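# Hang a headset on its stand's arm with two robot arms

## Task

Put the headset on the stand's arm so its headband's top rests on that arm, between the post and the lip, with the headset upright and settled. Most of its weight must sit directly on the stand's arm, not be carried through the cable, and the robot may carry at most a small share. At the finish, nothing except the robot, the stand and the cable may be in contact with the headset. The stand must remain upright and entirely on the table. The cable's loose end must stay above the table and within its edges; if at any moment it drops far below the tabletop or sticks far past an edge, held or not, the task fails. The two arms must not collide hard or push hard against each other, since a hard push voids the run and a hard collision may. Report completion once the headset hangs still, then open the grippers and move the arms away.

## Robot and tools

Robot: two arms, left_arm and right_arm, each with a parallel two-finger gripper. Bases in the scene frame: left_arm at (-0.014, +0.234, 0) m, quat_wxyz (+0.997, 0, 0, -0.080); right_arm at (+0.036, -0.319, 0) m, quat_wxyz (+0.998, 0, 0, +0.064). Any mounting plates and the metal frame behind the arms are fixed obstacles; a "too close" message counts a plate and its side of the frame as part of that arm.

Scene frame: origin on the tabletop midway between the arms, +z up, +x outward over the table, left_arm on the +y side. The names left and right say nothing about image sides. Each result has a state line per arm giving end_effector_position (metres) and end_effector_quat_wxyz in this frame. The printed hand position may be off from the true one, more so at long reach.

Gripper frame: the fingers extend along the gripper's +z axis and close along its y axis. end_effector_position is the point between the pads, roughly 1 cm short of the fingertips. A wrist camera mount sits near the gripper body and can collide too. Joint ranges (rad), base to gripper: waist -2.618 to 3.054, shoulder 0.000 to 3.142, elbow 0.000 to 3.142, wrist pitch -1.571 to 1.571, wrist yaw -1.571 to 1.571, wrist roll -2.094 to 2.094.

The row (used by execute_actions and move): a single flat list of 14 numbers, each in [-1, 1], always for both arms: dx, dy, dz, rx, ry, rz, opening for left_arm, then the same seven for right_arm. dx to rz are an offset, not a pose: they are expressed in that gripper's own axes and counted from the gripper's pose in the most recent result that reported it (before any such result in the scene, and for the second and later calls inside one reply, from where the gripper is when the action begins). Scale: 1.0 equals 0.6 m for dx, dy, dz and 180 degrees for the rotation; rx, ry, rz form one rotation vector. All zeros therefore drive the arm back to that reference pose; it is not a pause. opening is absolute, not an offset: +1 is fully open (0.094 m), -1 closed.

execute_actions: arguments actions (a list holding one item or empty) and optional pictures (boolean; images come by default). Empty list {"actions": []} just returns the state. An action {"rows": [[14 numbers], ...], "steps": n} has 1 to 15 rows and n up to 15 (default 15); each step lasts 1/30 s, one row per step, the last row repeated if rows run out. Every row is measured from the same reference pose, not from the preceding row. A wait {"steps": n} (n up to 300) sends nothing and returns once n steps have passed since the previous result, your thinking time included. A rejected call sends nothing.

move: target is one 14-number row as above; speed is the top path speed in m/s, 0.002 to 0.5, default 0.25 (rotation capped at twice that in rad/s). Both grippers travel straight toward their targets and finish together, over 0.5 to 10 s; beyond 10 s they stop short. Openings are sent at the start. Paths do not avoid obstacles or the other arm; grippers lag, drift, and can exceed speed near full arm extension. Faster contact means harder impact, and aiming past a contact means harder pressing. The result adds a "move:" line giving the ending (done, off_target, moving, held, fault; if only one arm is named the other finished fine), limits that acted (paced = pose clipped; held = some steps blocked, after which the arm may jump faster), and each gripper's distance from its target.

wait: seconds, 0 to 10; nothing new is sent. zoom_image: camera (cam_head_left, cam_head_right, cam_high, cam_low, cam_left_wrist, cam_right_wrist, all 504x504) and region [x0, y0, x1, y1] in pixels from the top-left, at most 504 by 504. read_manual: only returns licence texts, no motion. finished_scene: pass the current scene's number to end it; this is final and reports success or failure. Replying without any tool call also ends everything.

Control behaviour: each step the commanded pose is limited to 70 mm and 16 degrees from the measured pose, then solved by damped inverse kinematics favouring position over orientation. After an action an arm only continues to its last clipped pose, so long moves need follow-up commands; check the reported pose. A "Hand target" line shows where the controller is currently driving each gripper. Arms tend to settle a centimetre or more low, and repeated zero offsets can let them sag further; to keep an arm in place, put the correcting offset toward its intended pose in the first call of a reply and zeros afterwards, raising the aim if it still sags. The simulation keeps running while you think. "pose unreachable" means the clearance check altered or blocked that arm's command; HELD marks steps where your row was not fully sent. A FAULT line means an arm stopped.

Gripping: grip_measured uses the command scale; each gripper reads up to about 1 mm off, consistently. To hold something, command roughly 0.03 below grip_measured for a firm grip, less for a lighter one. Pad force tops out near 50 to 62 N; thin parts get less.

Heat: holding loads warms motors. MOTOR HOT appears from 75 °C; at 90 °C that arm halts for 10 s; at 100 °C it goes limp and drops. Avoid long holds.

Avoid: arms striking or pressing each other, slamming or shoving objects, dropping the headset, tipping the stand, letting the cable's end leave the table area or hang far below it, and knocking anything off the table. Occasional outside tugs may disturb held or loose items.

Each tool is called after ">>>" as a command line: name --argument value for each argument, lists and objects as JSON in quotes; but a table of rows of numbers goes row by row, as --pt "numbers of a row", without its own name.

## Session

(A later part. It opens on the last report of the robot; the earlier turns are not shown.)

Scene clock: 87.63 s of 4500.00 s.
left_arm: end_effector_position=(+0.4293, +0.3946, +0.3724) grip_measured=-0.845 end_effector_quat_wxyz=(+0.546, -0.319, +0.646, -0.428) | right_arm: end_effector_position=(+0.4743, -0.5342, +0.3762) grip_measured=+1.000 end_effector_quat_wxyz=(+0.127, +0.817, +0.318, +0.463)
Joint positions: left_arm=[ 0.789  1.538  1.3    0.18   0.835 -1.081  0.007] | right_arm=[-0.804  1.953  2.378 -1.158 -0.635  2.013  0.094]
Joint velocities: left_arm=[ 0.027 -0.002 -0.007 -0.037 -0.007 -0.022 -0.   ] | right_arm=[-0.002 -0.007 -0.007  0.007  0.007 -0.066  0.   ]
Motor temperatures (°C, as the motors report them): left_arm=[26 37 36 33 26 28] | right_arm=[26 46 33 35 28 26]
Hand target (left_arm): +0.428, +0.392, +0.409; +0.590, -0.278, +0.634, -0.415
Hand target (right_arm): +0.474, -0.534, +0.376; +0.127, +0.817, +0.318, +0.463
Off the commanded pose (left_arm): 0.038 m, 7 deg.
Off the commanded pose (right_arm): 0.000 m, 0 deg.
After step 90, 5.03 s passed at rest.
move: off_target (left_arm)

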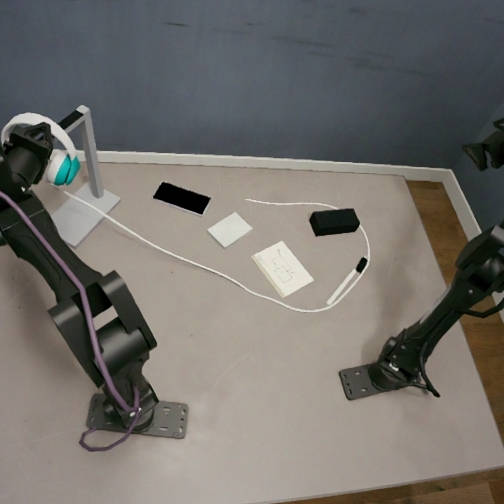

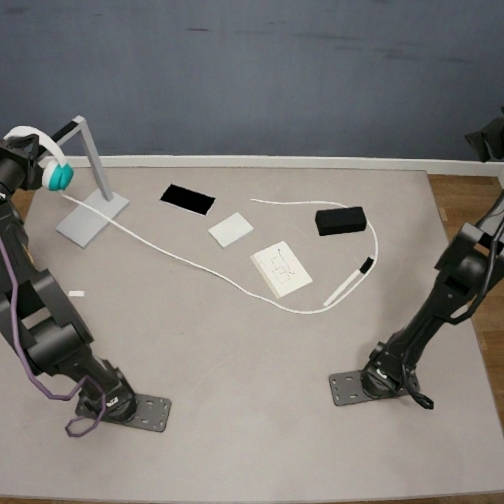

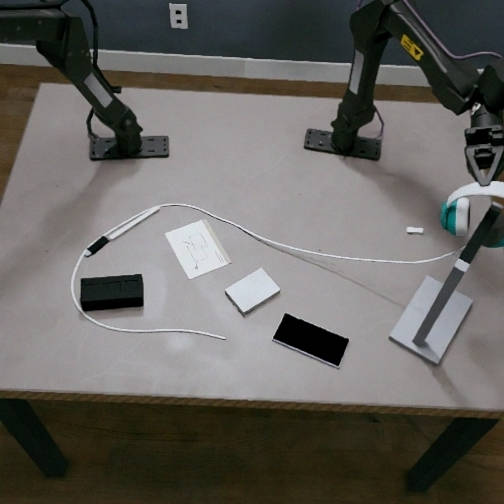

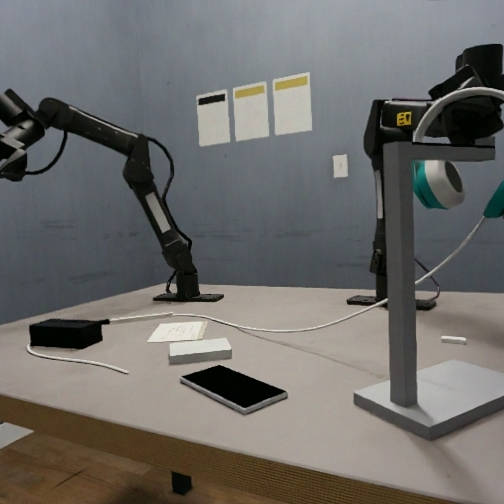

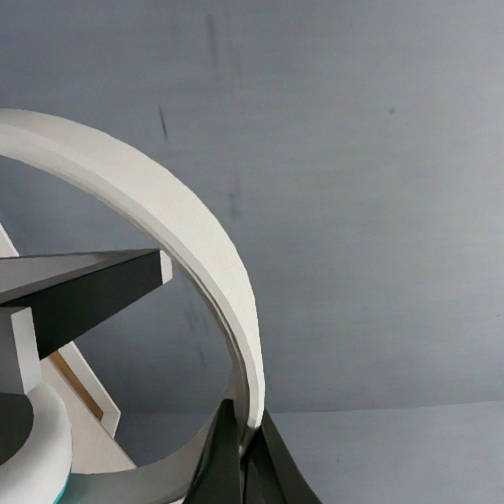

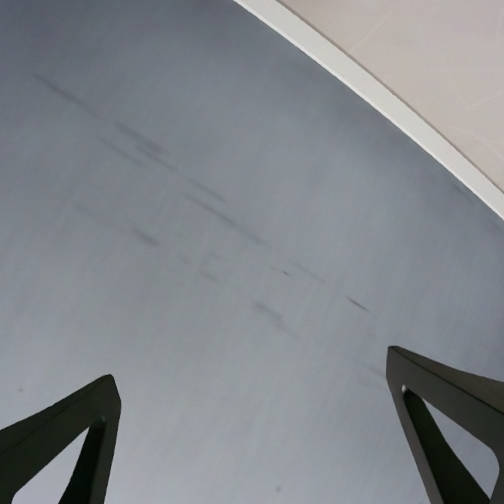

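>>> move --target '[0.008,-0.04,0.09,0.03,-0.015,0.04,-1,0,0,0,0,0,0,1]' --speed 0.04

Scene clock: 95.80 s of 4500.00 s.
left_arm: end_effector_position=(+0.4770, +0.3704, +0.3455) grip_measured=-0.845 end_effector_quat_wxyz=(+0.550, -0.310, +0.648, -0.426) | right_arm: end_effector_position=(+0.4743, -0.5342, +0.3762) grip_measured=+1.000 end_effector_quat_wxyz=(+0.127, +0.817, +0.318, +0.463)
Joint positions: left_arm=[ 0.659  1.65   1.301  0.306  0.712 -1.076  0.007] | right_arm=[-0.804  1.953  2.378 -1.158 -0.635  2.013  0.094]
Joint velocities: left_arm=[ 0.002  0.017 -0.002 -0.007 -0.022  0.022  0.001] | right_arm=[-0.022 -0.012  0.007  0.022 -0.007  0.022  0.   ]
Motor temperatures (°C, as the motors report them): left_arm=[26 38 36 35 26 28] | right_arm=[26 46 33 35 28 26]
Hand target (left_arm): +0.476, +0.368, +0.389; +0.601, -0.263, +0.631, -0.414
Hand target (right_arm): +0.474, -0.534, +0.376; +0.127, +0.817, +0.318, +0.463
Off the commanded pose (left_arm): 0.044 m, 8 deg.
Off the commanded pose (right_arm): 0.000 m, 0 deg.
After step 90, 2.87 s passed at rest.
move: off_target (left_arm)

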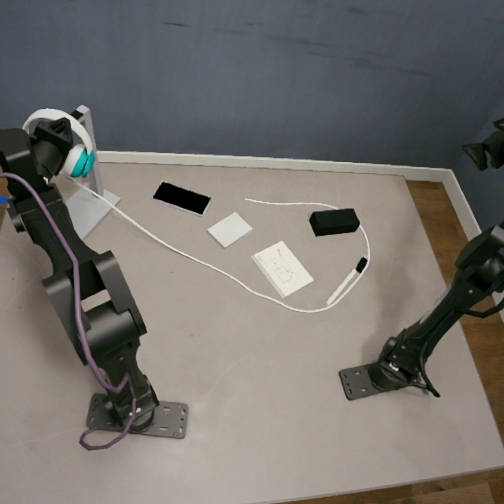

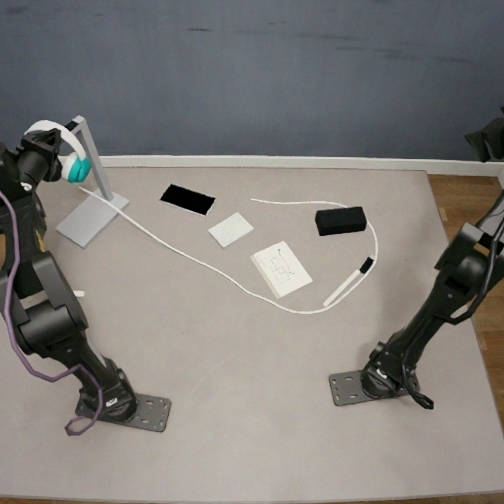

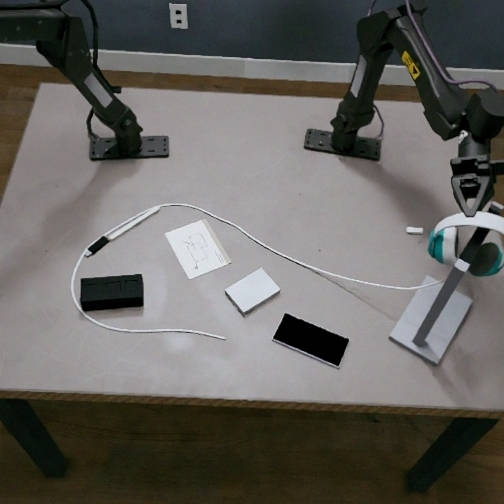

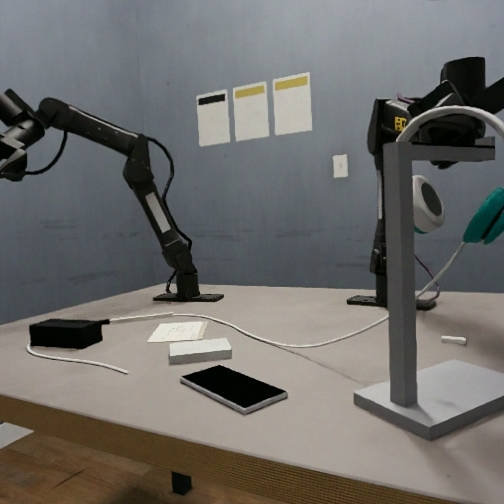

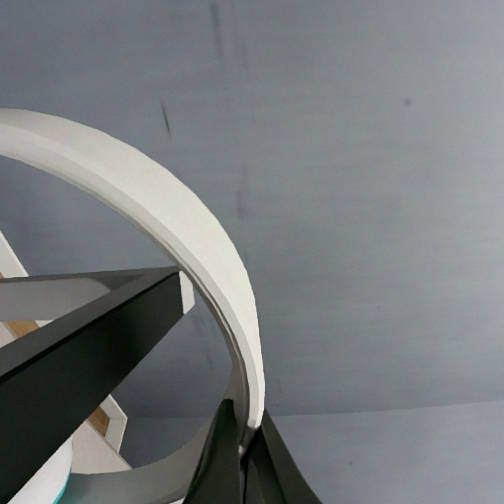

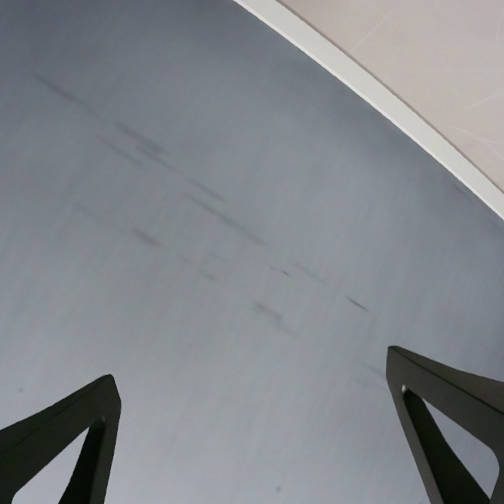

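>>> move --target '[0.022,-0.011,0,0.04,-0.02,0.09,-1,0,0,0,0,0,0,1]' --speed 0.03

Scene clock: 106.97 s of 4500.00 s.
left_arm: end_effector_position=(+0.4752, +0.3591, +0.3246) grip_measured=-0.845 end_effector_quat_wxyz=(+0.610, -0.226, +0.654, -0.386) | right_arm: end_effector_position=(+0.4743, -0.5342, +0.3762) grip_measured=+1.000 end_effector_quat_wxyz=(+0.127, +0.817, +0.318, +0.463)
Joint positions: left_arm=[ 0.64   1.661  1.147  0.569  0.71  -0.933  0.007] | right_arm=[-0.804  1.953  2.378 -1.158 -0.635  2.013  0.094]
Joint velocities: left_arm=[ 0.002 -0.002  0.002  0.081 -0.037  0.007 -0.001] | right_arm=[ 0.017 -0.012 -0.002 -0.007 -0.051 -0.022  0.   ]
Motor temperatures (°C, as the motors report them): left_arm=[26 39 36 36 26 28] | right_arm=[26 46 33 35 28 26]
Hand target (left_arm): +0.473, +0.356, +0.345; +0.642, -0.195, +0.641, -0.373
Hand target (right_arm): +0.474, -0.534, +0.376; +0.127, +0.817, +0.318, +0.463
Off the commanded pose (left_arm): 0.021 m, 6 deg.
Off the commanded pose (right_arm): 0.000 m, 0 deg.
After step 90, 2.67 s passed at rest.
move: off_target (left_arm)

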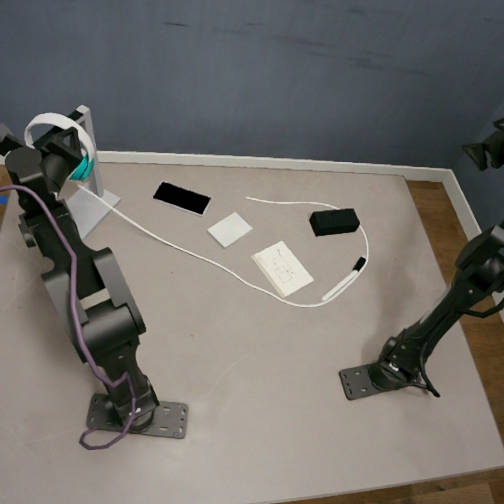

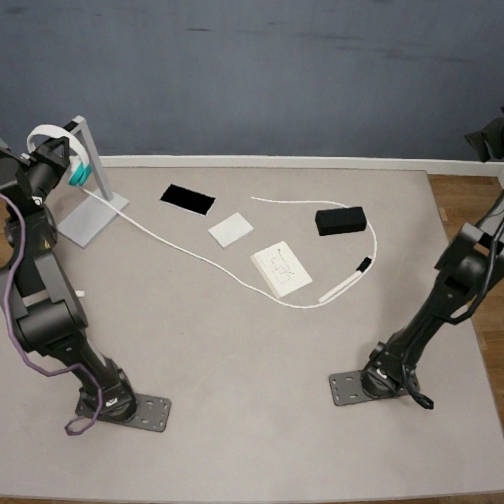

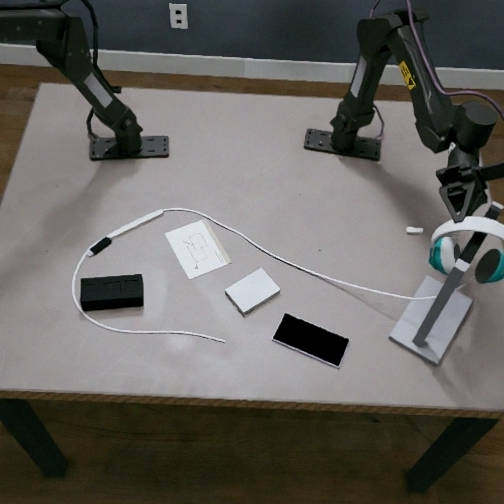

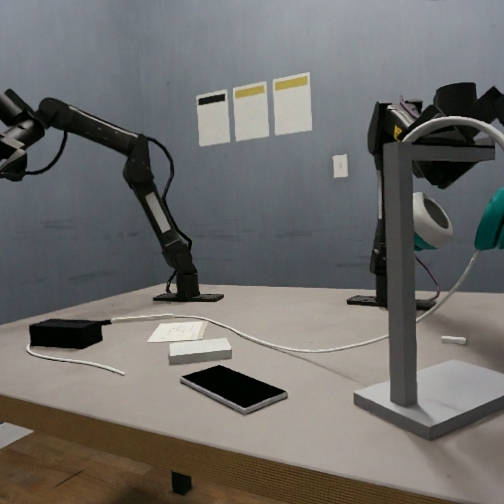

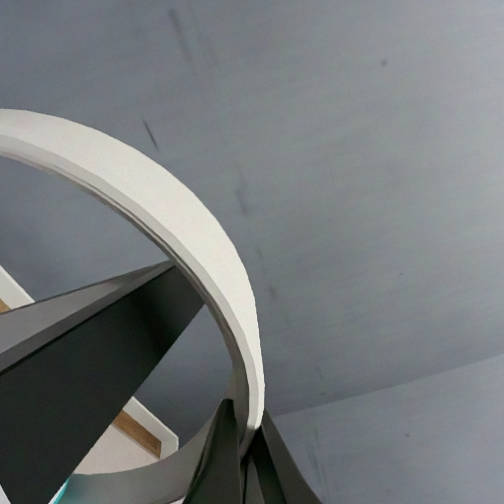

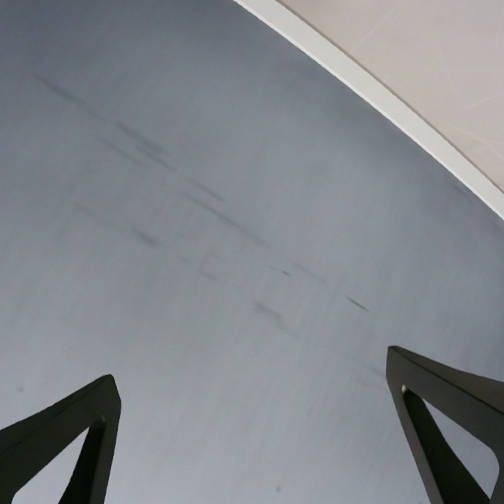

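>>> move --target '[0.018,-0.012,0,0.015,-0.015,0.025,-1,0,0,0,0,0,0,1]' --speed 0.02

Scene clock: 113.43 s of 4500.00 s.
left_arm: end_effector_position=(+0.4750, +0.3516, +0.3024) grip_measured=-0.845 end_effector_quat_wxyz=(+0.616, -0.226, +0.652, -0.380) | right_arm: end_effector_position=(+0.4743, -0.5342, +0.3762) grip_measured=+1.000 end_effector_quat_wxyz=(+0.127, +0.817, +0.318, +0.463)
Joint positions: left_arm=[ 0.617  1.673  1.061  0.672  0.677 -0.925  0.007] | right_arm=[-0.804  1.953  2.378 -1.158 -0.635  2.013  0.094]
Joint velocities: left_arm=[ 0.002  0.002 -0.007  0.051 -0.007 -0.037 -0.002] | right_arm=[-0.007  0.007  0.002 -0.007 -0.037  0.007  0.   ]
Motor temperatures (°C, as the motors report them): left_arm=[26 39 36 36 26 28] | right_arm=[26 46 33 35 28 26]
Hand target (left_arm): +0.472, +0.346, +0.323; +0.645, -0.196, +0.639, -0.371
Hand target (right_arm): +0.474, -0.534, +0.376; +0.127, +0.817, +0.318, +0.463
Off the commanded pose (left_arm): 0.022 m, 5 deg.
Off the commanded pose (right_arm): 0.000 m, 0 deg.
After step 90, 0.73 s passed at rest.
move: off_target (left_arm)

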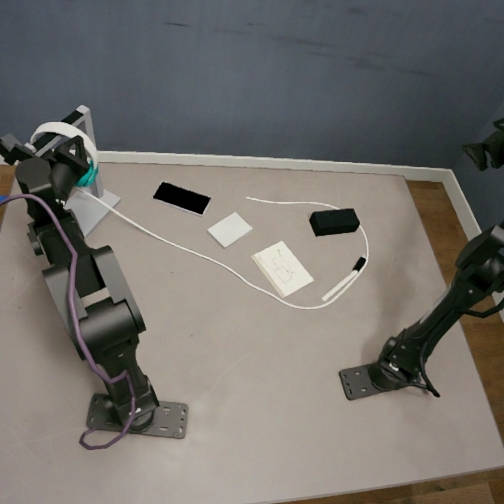

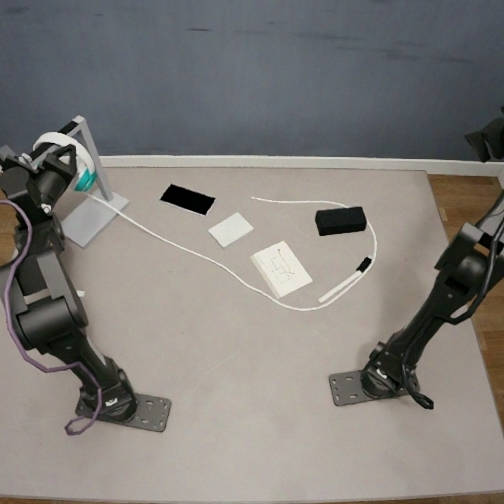

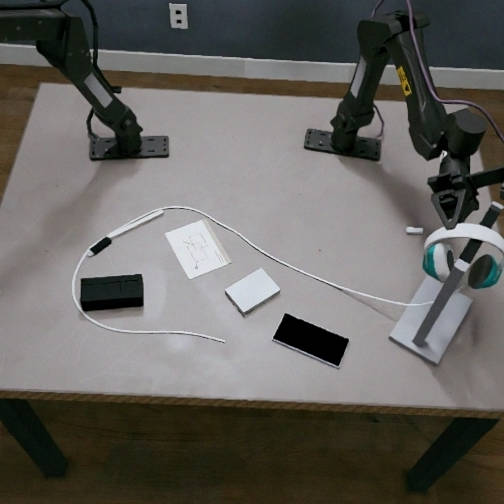

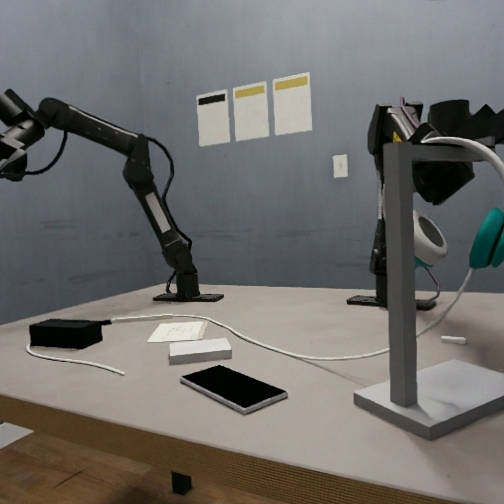

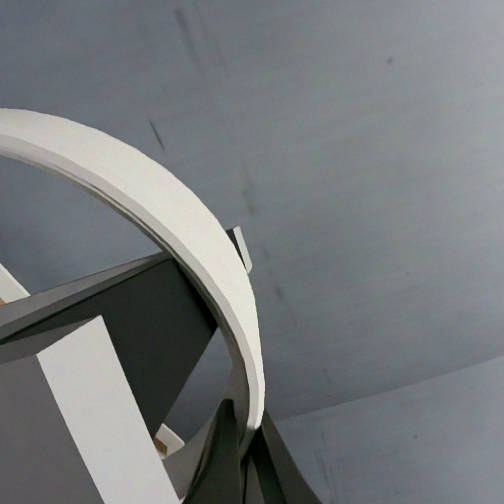

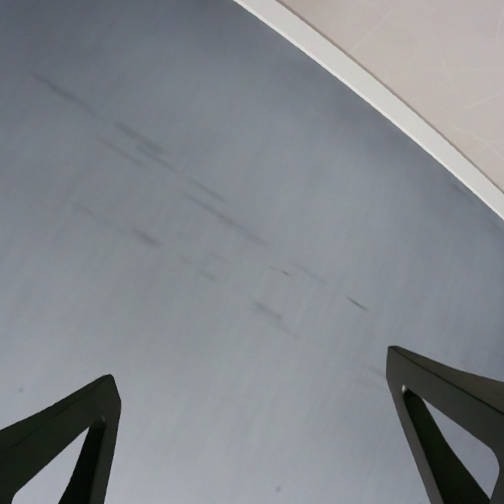

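>>> move --target '[0,-0.015,0,0.015,-0.015,0.025,-1,0,0,0,0,0,0,1]' --speed 0.02

>>> move --target '[0,-0.015,0,0,0,0,-0.5,0,0,0,0,0,0,1]' --speed 0.02

>>> move --target '[0.01,-0.045,-0.12,0,0,0,-0.5,0,0,0,0,0,0,1]' --speed 0.04

Scene clock: 125.90 s of 4500.00 s.
left_arm: end_effector_position=(+0.4747, +0.3512, +0.3002) grip_measured=-0.845 end_effector_quat_wxyz=(+0.632, -0.216, +0.645, -0.372) | right_arm: end_effector_position=(+0.4743, -0.5342, +0.3762) grip_measured=+1.000 end_effector_quat_wxyz=(+0.127, +0.817, +0.318, +0.463)
Joint positions: left_arm=[ 0.612  1.683  1.031  0.748  0.659 -0.914  0.007] | right_arm=[-0.804  1.953  2.378 -1.158 -0.635  2.013  0.094]
Joint velocities: left_arm=[-0.007 -0.017 -0.007  0.007  0.007  0.007 -0.   ] | right_arm=[ 0.007 -0.012 -0.017  0.066  0.007 -0.007  0.   ]
Motor temperatures (°C, as the motors report them): left_arm=[26 39 35 37 26 28] | right_arm=[26 46 33 35 28 26]
Hand target (left_arm): +0.473, +0.346, +0.309; +0.650, -0.195, +0.637, -0.365
Hand target (right_arm): +0.474, -0.534, +0.376; +0.127, +0.817, +0.318, +0.463
Off the commanded pose (left_arm): 0.011 m, 3 deg.
Off the commanded pose (right_arm): 0.000 m, 0 deg.
After step 90, 6.67 s passed at rest.
move: off_target (left_arm)

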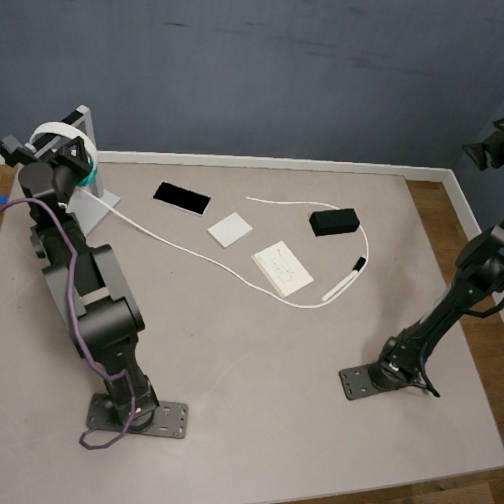

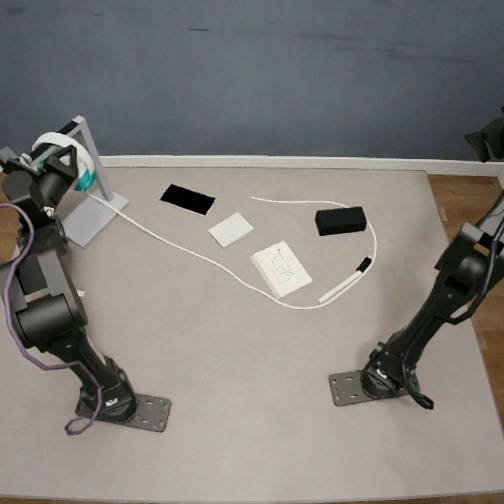

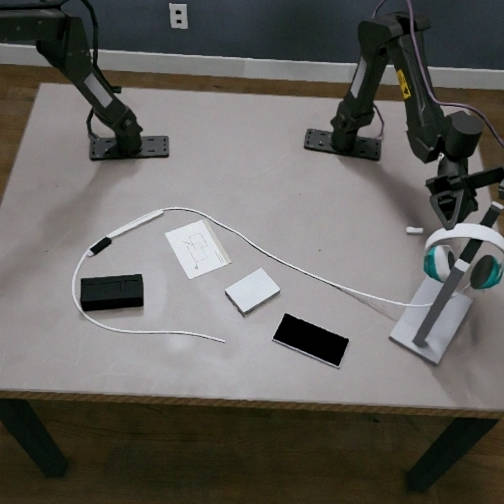

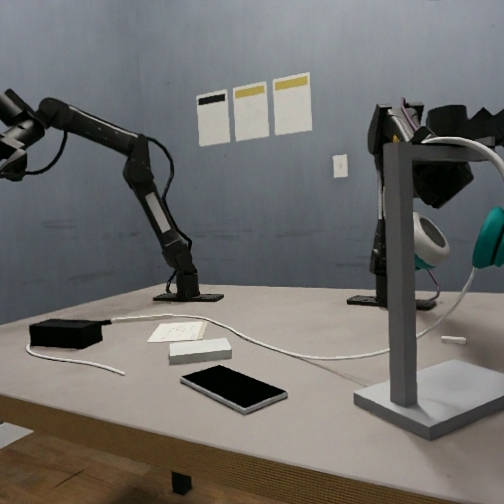

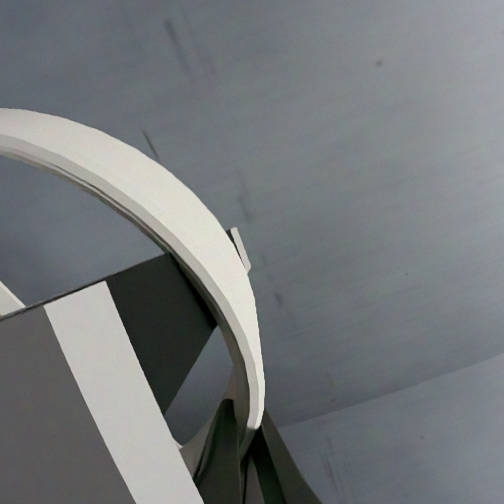

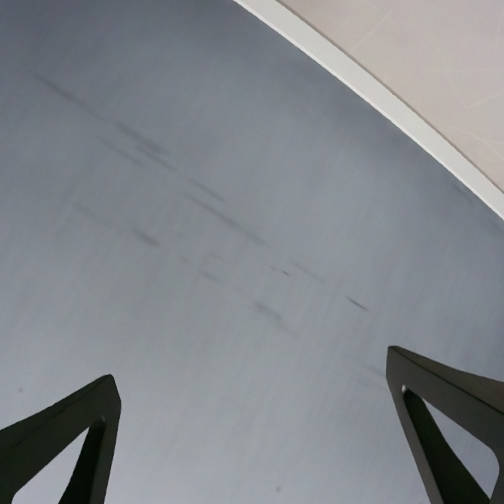

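Scene clock: 126.67 s of 4500.00 s.
left_arm: end_effector_position=(+0.4759, +0.3491, +0.2924) grip_measured=-0.502 end_effector_quat_wxyz=(+0.618, -0.227, +0.652, -0.376) | right_arm: end_effector_position=(+0.4743, -0.5342, +0.3762) grip_measured=+1.000 end_effector_quat_wxyz=(+0.127, +0.817, +0.318, +0.463)
Joint positions: left_arm=[ 0.607  1.684  1.031  0.713  0.659 -0.918  0.023] | right_arm=[-0.804  1.953  2.378 -1.158 -0.635  2.013  0.094]
Joint velocities: left_arm=[-0.007 -0.002  0.017  0.007 -0.022 -0.007 -0.   ] | right_arm=[ 0.002 -0.007  0.007 -0.007 -0.007 -0.022  0.   ]
Motor temperatures (°C, as the motors report them): left_arm=[26 39 35 37 26 28] | right_arm=[26 46 33 35 28 26]
Hand target (left_arm): +0.473, +0.345, +0.307; +0.632, -0.216, +0.645, -0.372
Hand target (right_arm): +0.474, -0.534, +0.376; +0.127, +0.817, +0.318, +0.463
Off the commanded pose (left_arm): 0.015 m, 2 deg.
Off the commanded pose (right_arm): 0.000 m, 0 deg.
move: off_target (left_arm)

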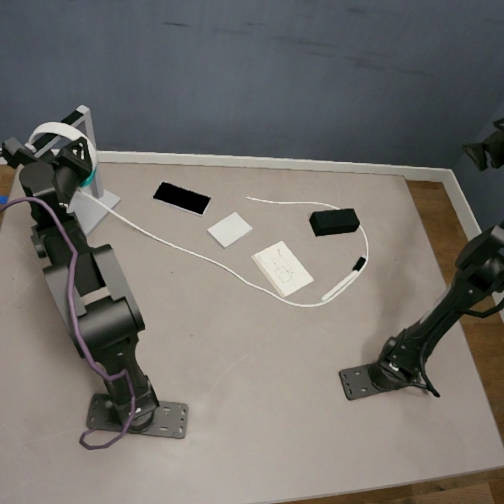

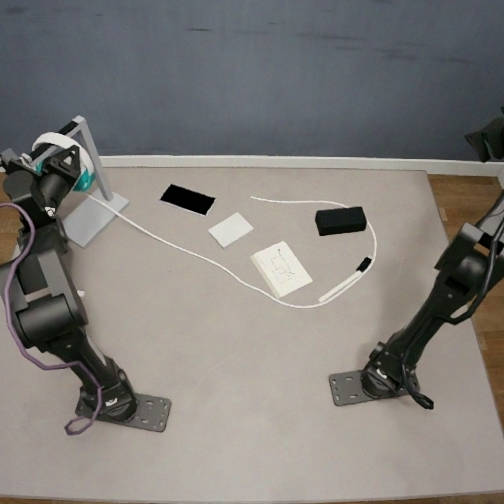

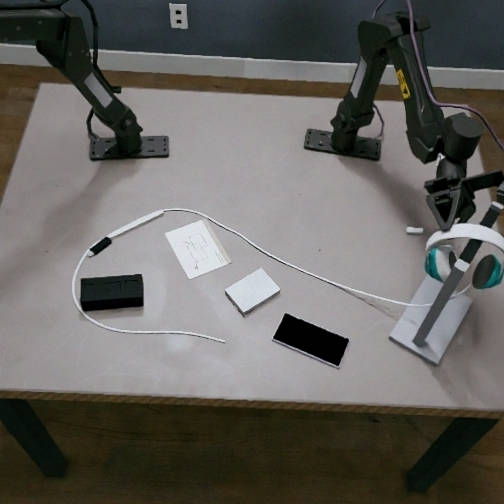

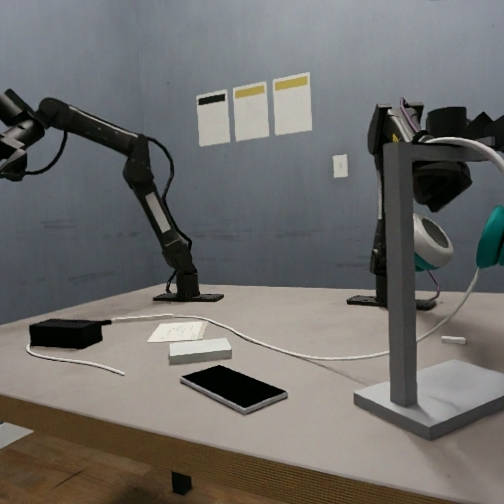

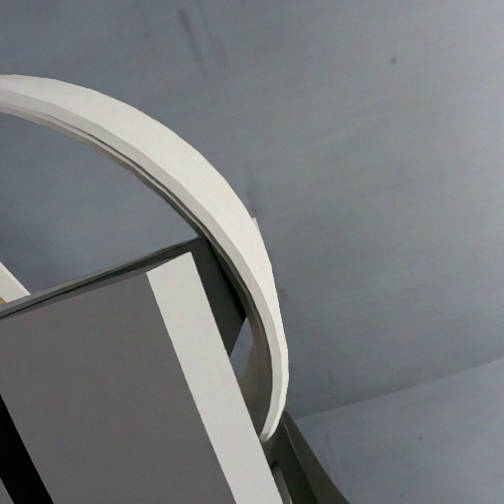

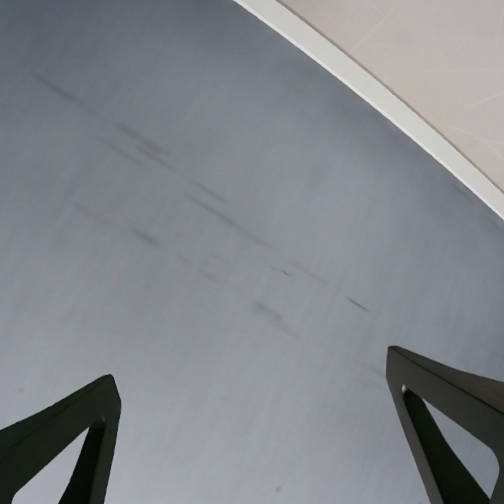

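Scene clock: 128.90 s of 4500.00 s.
left_arm: end_effector_position=(+0.4064, +0.3450, +0.2970) grip_measured=-0.502 end_effector_quat_wxyz=(+0.608, -0.239, +0.655, -0.378) | right_arm: end_effector_position=(+0.4743, -0.5342, +0.3762) grip_measured=+1.000 end_effector_quat_wxyz=(+0.127, +0.817, +0.318, +0.463)
Joint positions: left_arm=[ 0.696  1.423  0.818  0.64   0.743 -0.931  0.023] | right_arm=[-0.804  1.953  2.378 -1.158 -0.635  2.013  0.094]
Joint velocities: left_arm=[-0.007 -0.012  0.012 -0.037  0.051  0.007 -0.001] | right_arm=[ 0.002  0.007  0.007  0.037 -0.007  0.081  0.   ]
Motor temperatures (°C, as the motors report them): left_arm=[26 39 34 37 26 28] | right_arm=[26 46 33 35 28 26]
Hand target (left_arm): +0.400, +0.343, +0.307; +0.618, -0.227, +0.652, -0.376
Hand target (right_arm): +0.474, -0.534, +0.376; +0.127, +0.817, +0.318, +0.463
Off the commanded pose (left_arm): 0.011 m, 2 deg.
Off the commanded pose (right_arm): 0.000 m, 0 deg.
move: off_target (left_arm)

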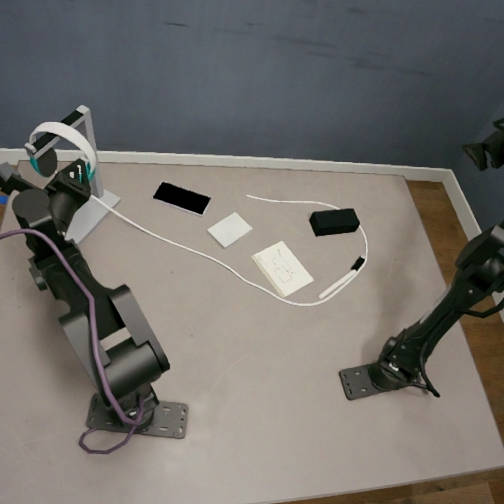

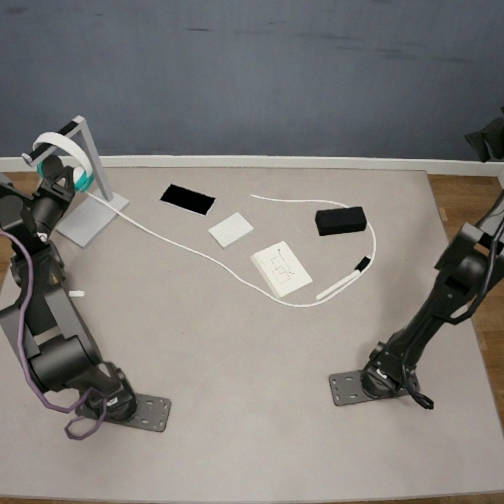

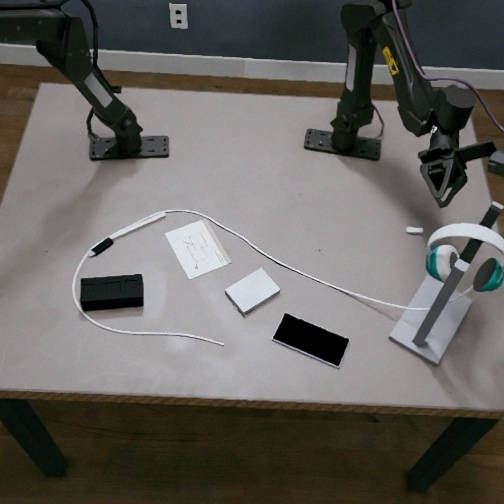

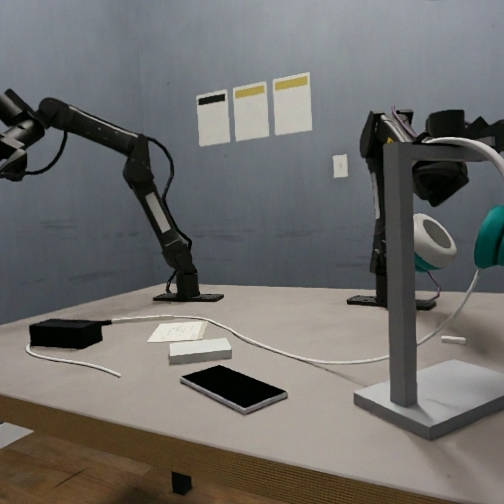

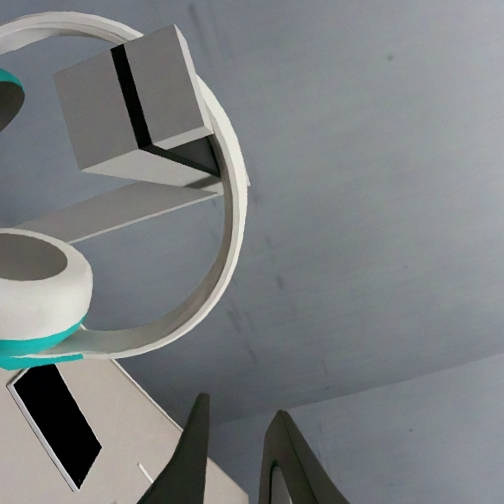

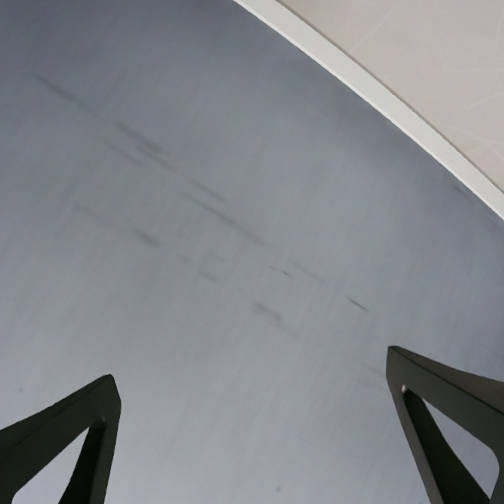

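>>> move --target '[0.12,-0.12,-0.2,0,0.05,0,1,0,0,0,0,0,0,1]' --speed 0.15

>>> wait --seconds 8

Scene clock: 135.07 s of 4500.00 s.
left_arm: end_effector_position=(+0.2702, +0.2712, +0.3008) grip_measured=+1.000 end_effector_quat_wxyz=(+0.543, -0.226, +0.701, -0.403) | right_arm: end_effector_position=(+0.4743, -0.5342, +0.3762) grip_measured=+1.000 end_effector_quat_wxyz=(+0.127, +0.817, +0.318, +0.463)
Joint positions: left_arm=[ 0.835  0.764  0.627 -0.022  0.996 -0.817  0.094] | right_arm=[-0.804  1.953  2.378 -1.158 -0.635  2.013  0.094]
Joint velocities: left_arm=[-0.007 -0.022 -0.022 -0.007  0.007 -0.022  0.   ] | right_arm=[-0.027 -0.007 -0.012 -0.022  0.022 -0.066  0.   ]
Motor temperatures (°C, as the motors report them): left_arm=[26 39 34 36 26 28] | right_arm=[26 46 33 35 28 26]
Hand target (left_arm): +0.267, +0.269, +0.309; +0.555, -0.208, +0.701, -0.397
Hand target (right_arm): +0.474, -0.534, +0.376; +0.127, +0.817, +0.318, +0.463
Off the commanded pose (left_arm): 0.006 m, 3 deg.
Off the commanded pose (right_arm): 0.000 m, 0 deg.
After step 90, 1.40 s passed at rest.
move: off_target (left_arm)

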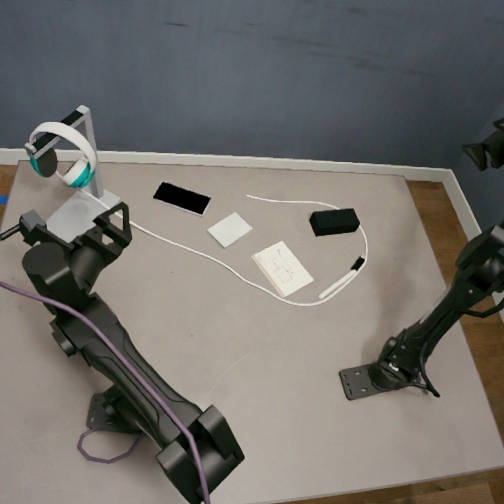

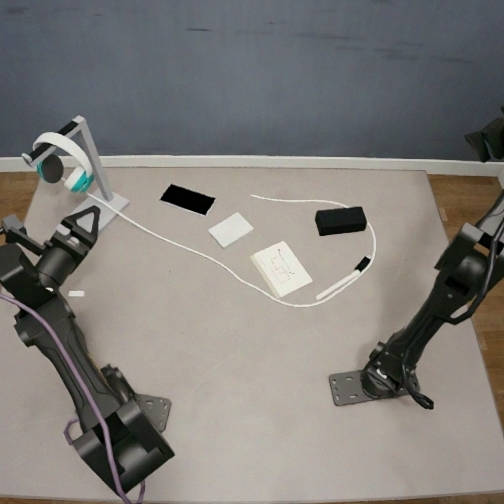

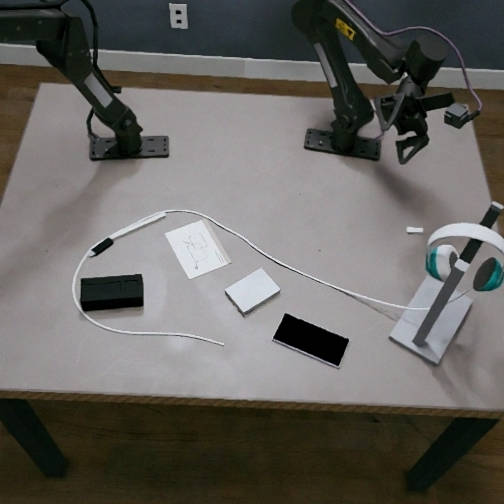

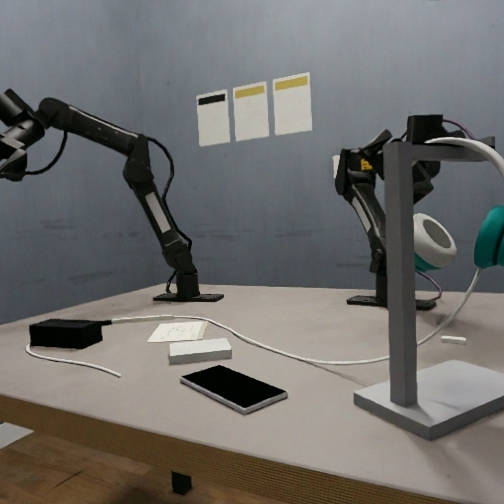

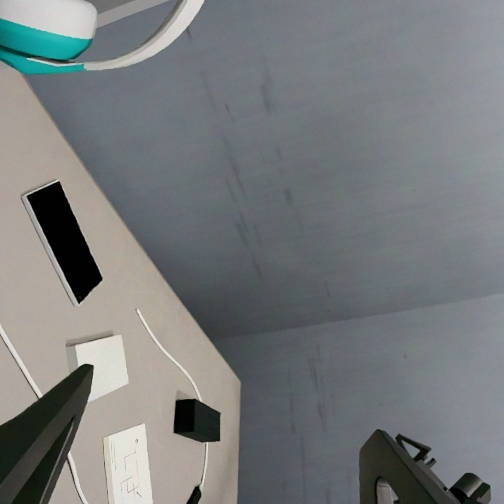

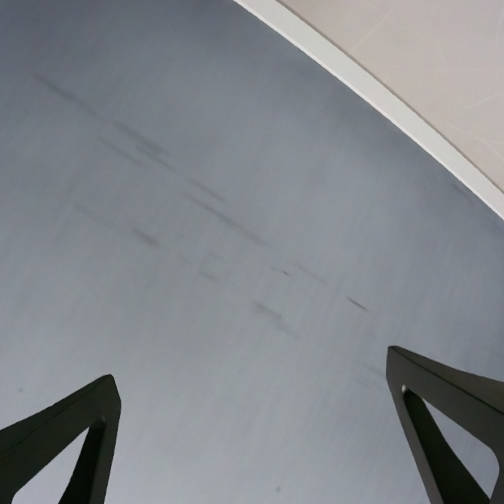

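Scene clock: 143.07 s of 4500.00 s.
left_arm: end_effector_position=(+0.2701, +0.2711, +0.3004) grip_measured=+1.000 end_effector_quat_wxyz=(+0.542, -0.226, +0.702, -0.403) | right_arm: end_effector_position=(+0.4743, -0.5342, +0.3762) grip_measured=+1.000 end_effector_quat_wxyz=(+0.127, +0.817, +0.318, +0.463)
Joint positions: left_arm=[ 0.835  0.764  0.627 -0.024  0.997 -0.816  0.094] | right_arm=[-0.804  1.953  2.378 -1.158 -0.635  2.013  0.094]
Joint velocities: left_arm=[ 0.002  0.007 -0.007 -0.037  0.066  0.007  0.   ] | right_arm=[-0.012  0.002  0.002 -0.037 -0.081 -0.037  0.   ]
Motor temperatures (°C, as the motors report them): left_arm=[26 37 34 36 26 28] | right_arm=[26 47 33 35 28 26]
Hand target (left_arm): +0.267, +0.269, +0.309; +0.555, -0.208, +0.701, -0.397
Hand target (right_arm): +0.474, -0.534, +0.376; +0.127, +0.817, +0.318, +0.463
Off the commanded pose (left_arm): 0.006 m, 3 deg.
Off the commanded pose (right_arm): 0.000 m, 0 deg.
Steps of this call (steps 1 to 90: nothing new was sent; then 5.00 s passed at rest). Readings (end_effector_position):
1: left_arm (+0.2702, +0.2712, +0.3008) | right_arm (+0.4743, -0.5342, +0.3762)
2: left_arm (+0.2701, +0.2712, +0.3006) | right_arm (+0.4743, -0.5342, +0.3762)
4: left_arm (+0.2701, +0.2712, +0.3006) | right_arm (+0.4743, -0.5342, +0.3762)
8: left_arm (+0.2701, +0.2711, +0.3005) | right_arm (+0.4743, -0.5342, +0.3762)
90: the state above

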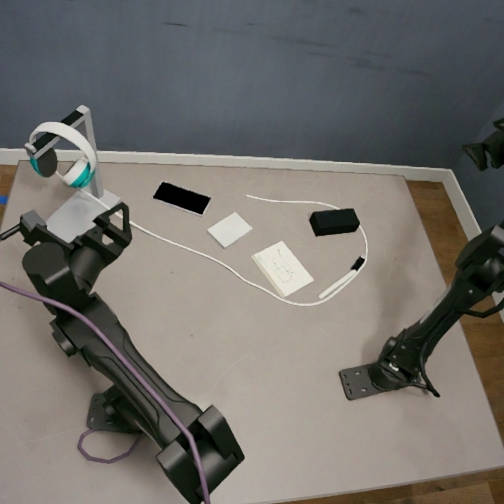

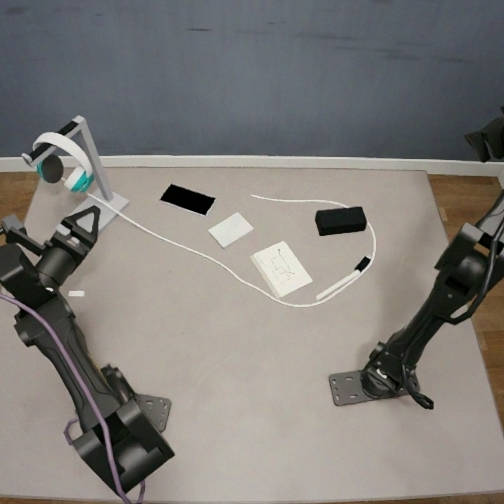

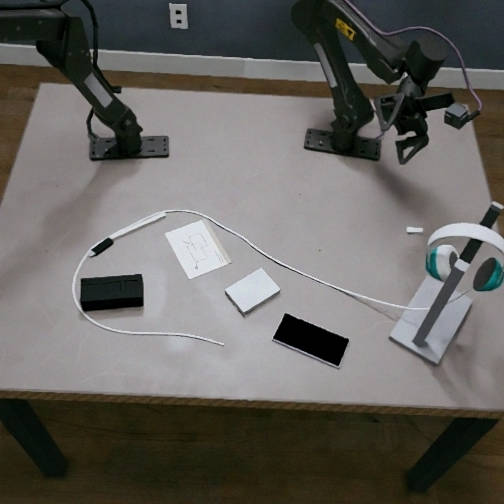

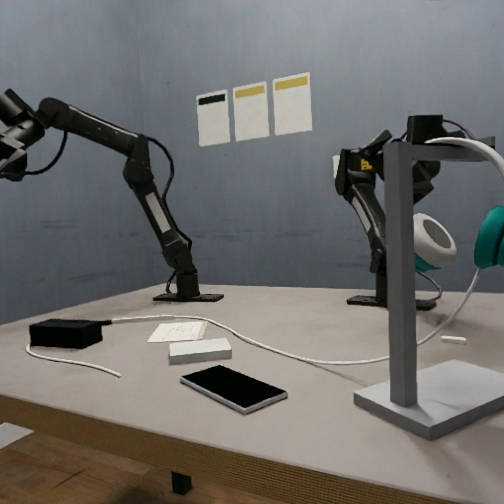

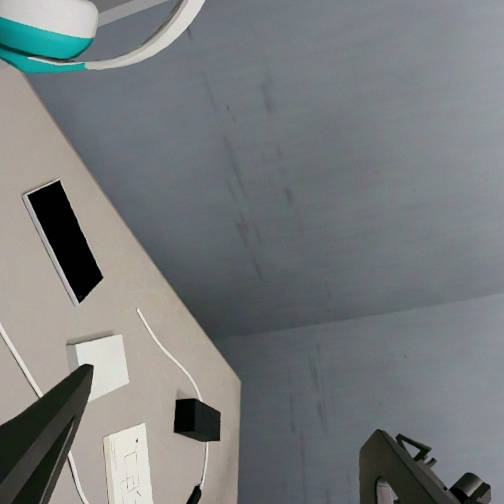

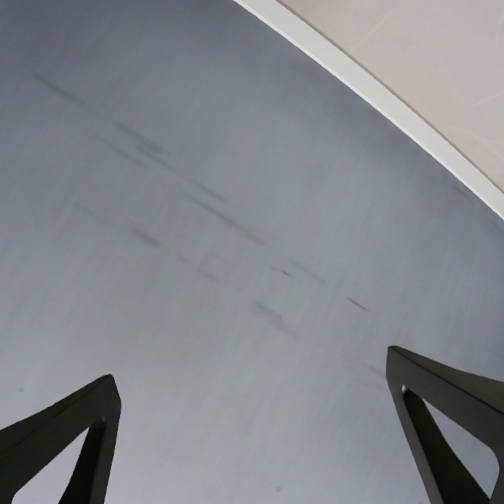

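>>> finished_scene --scene 2

The scene is finished: the task was done.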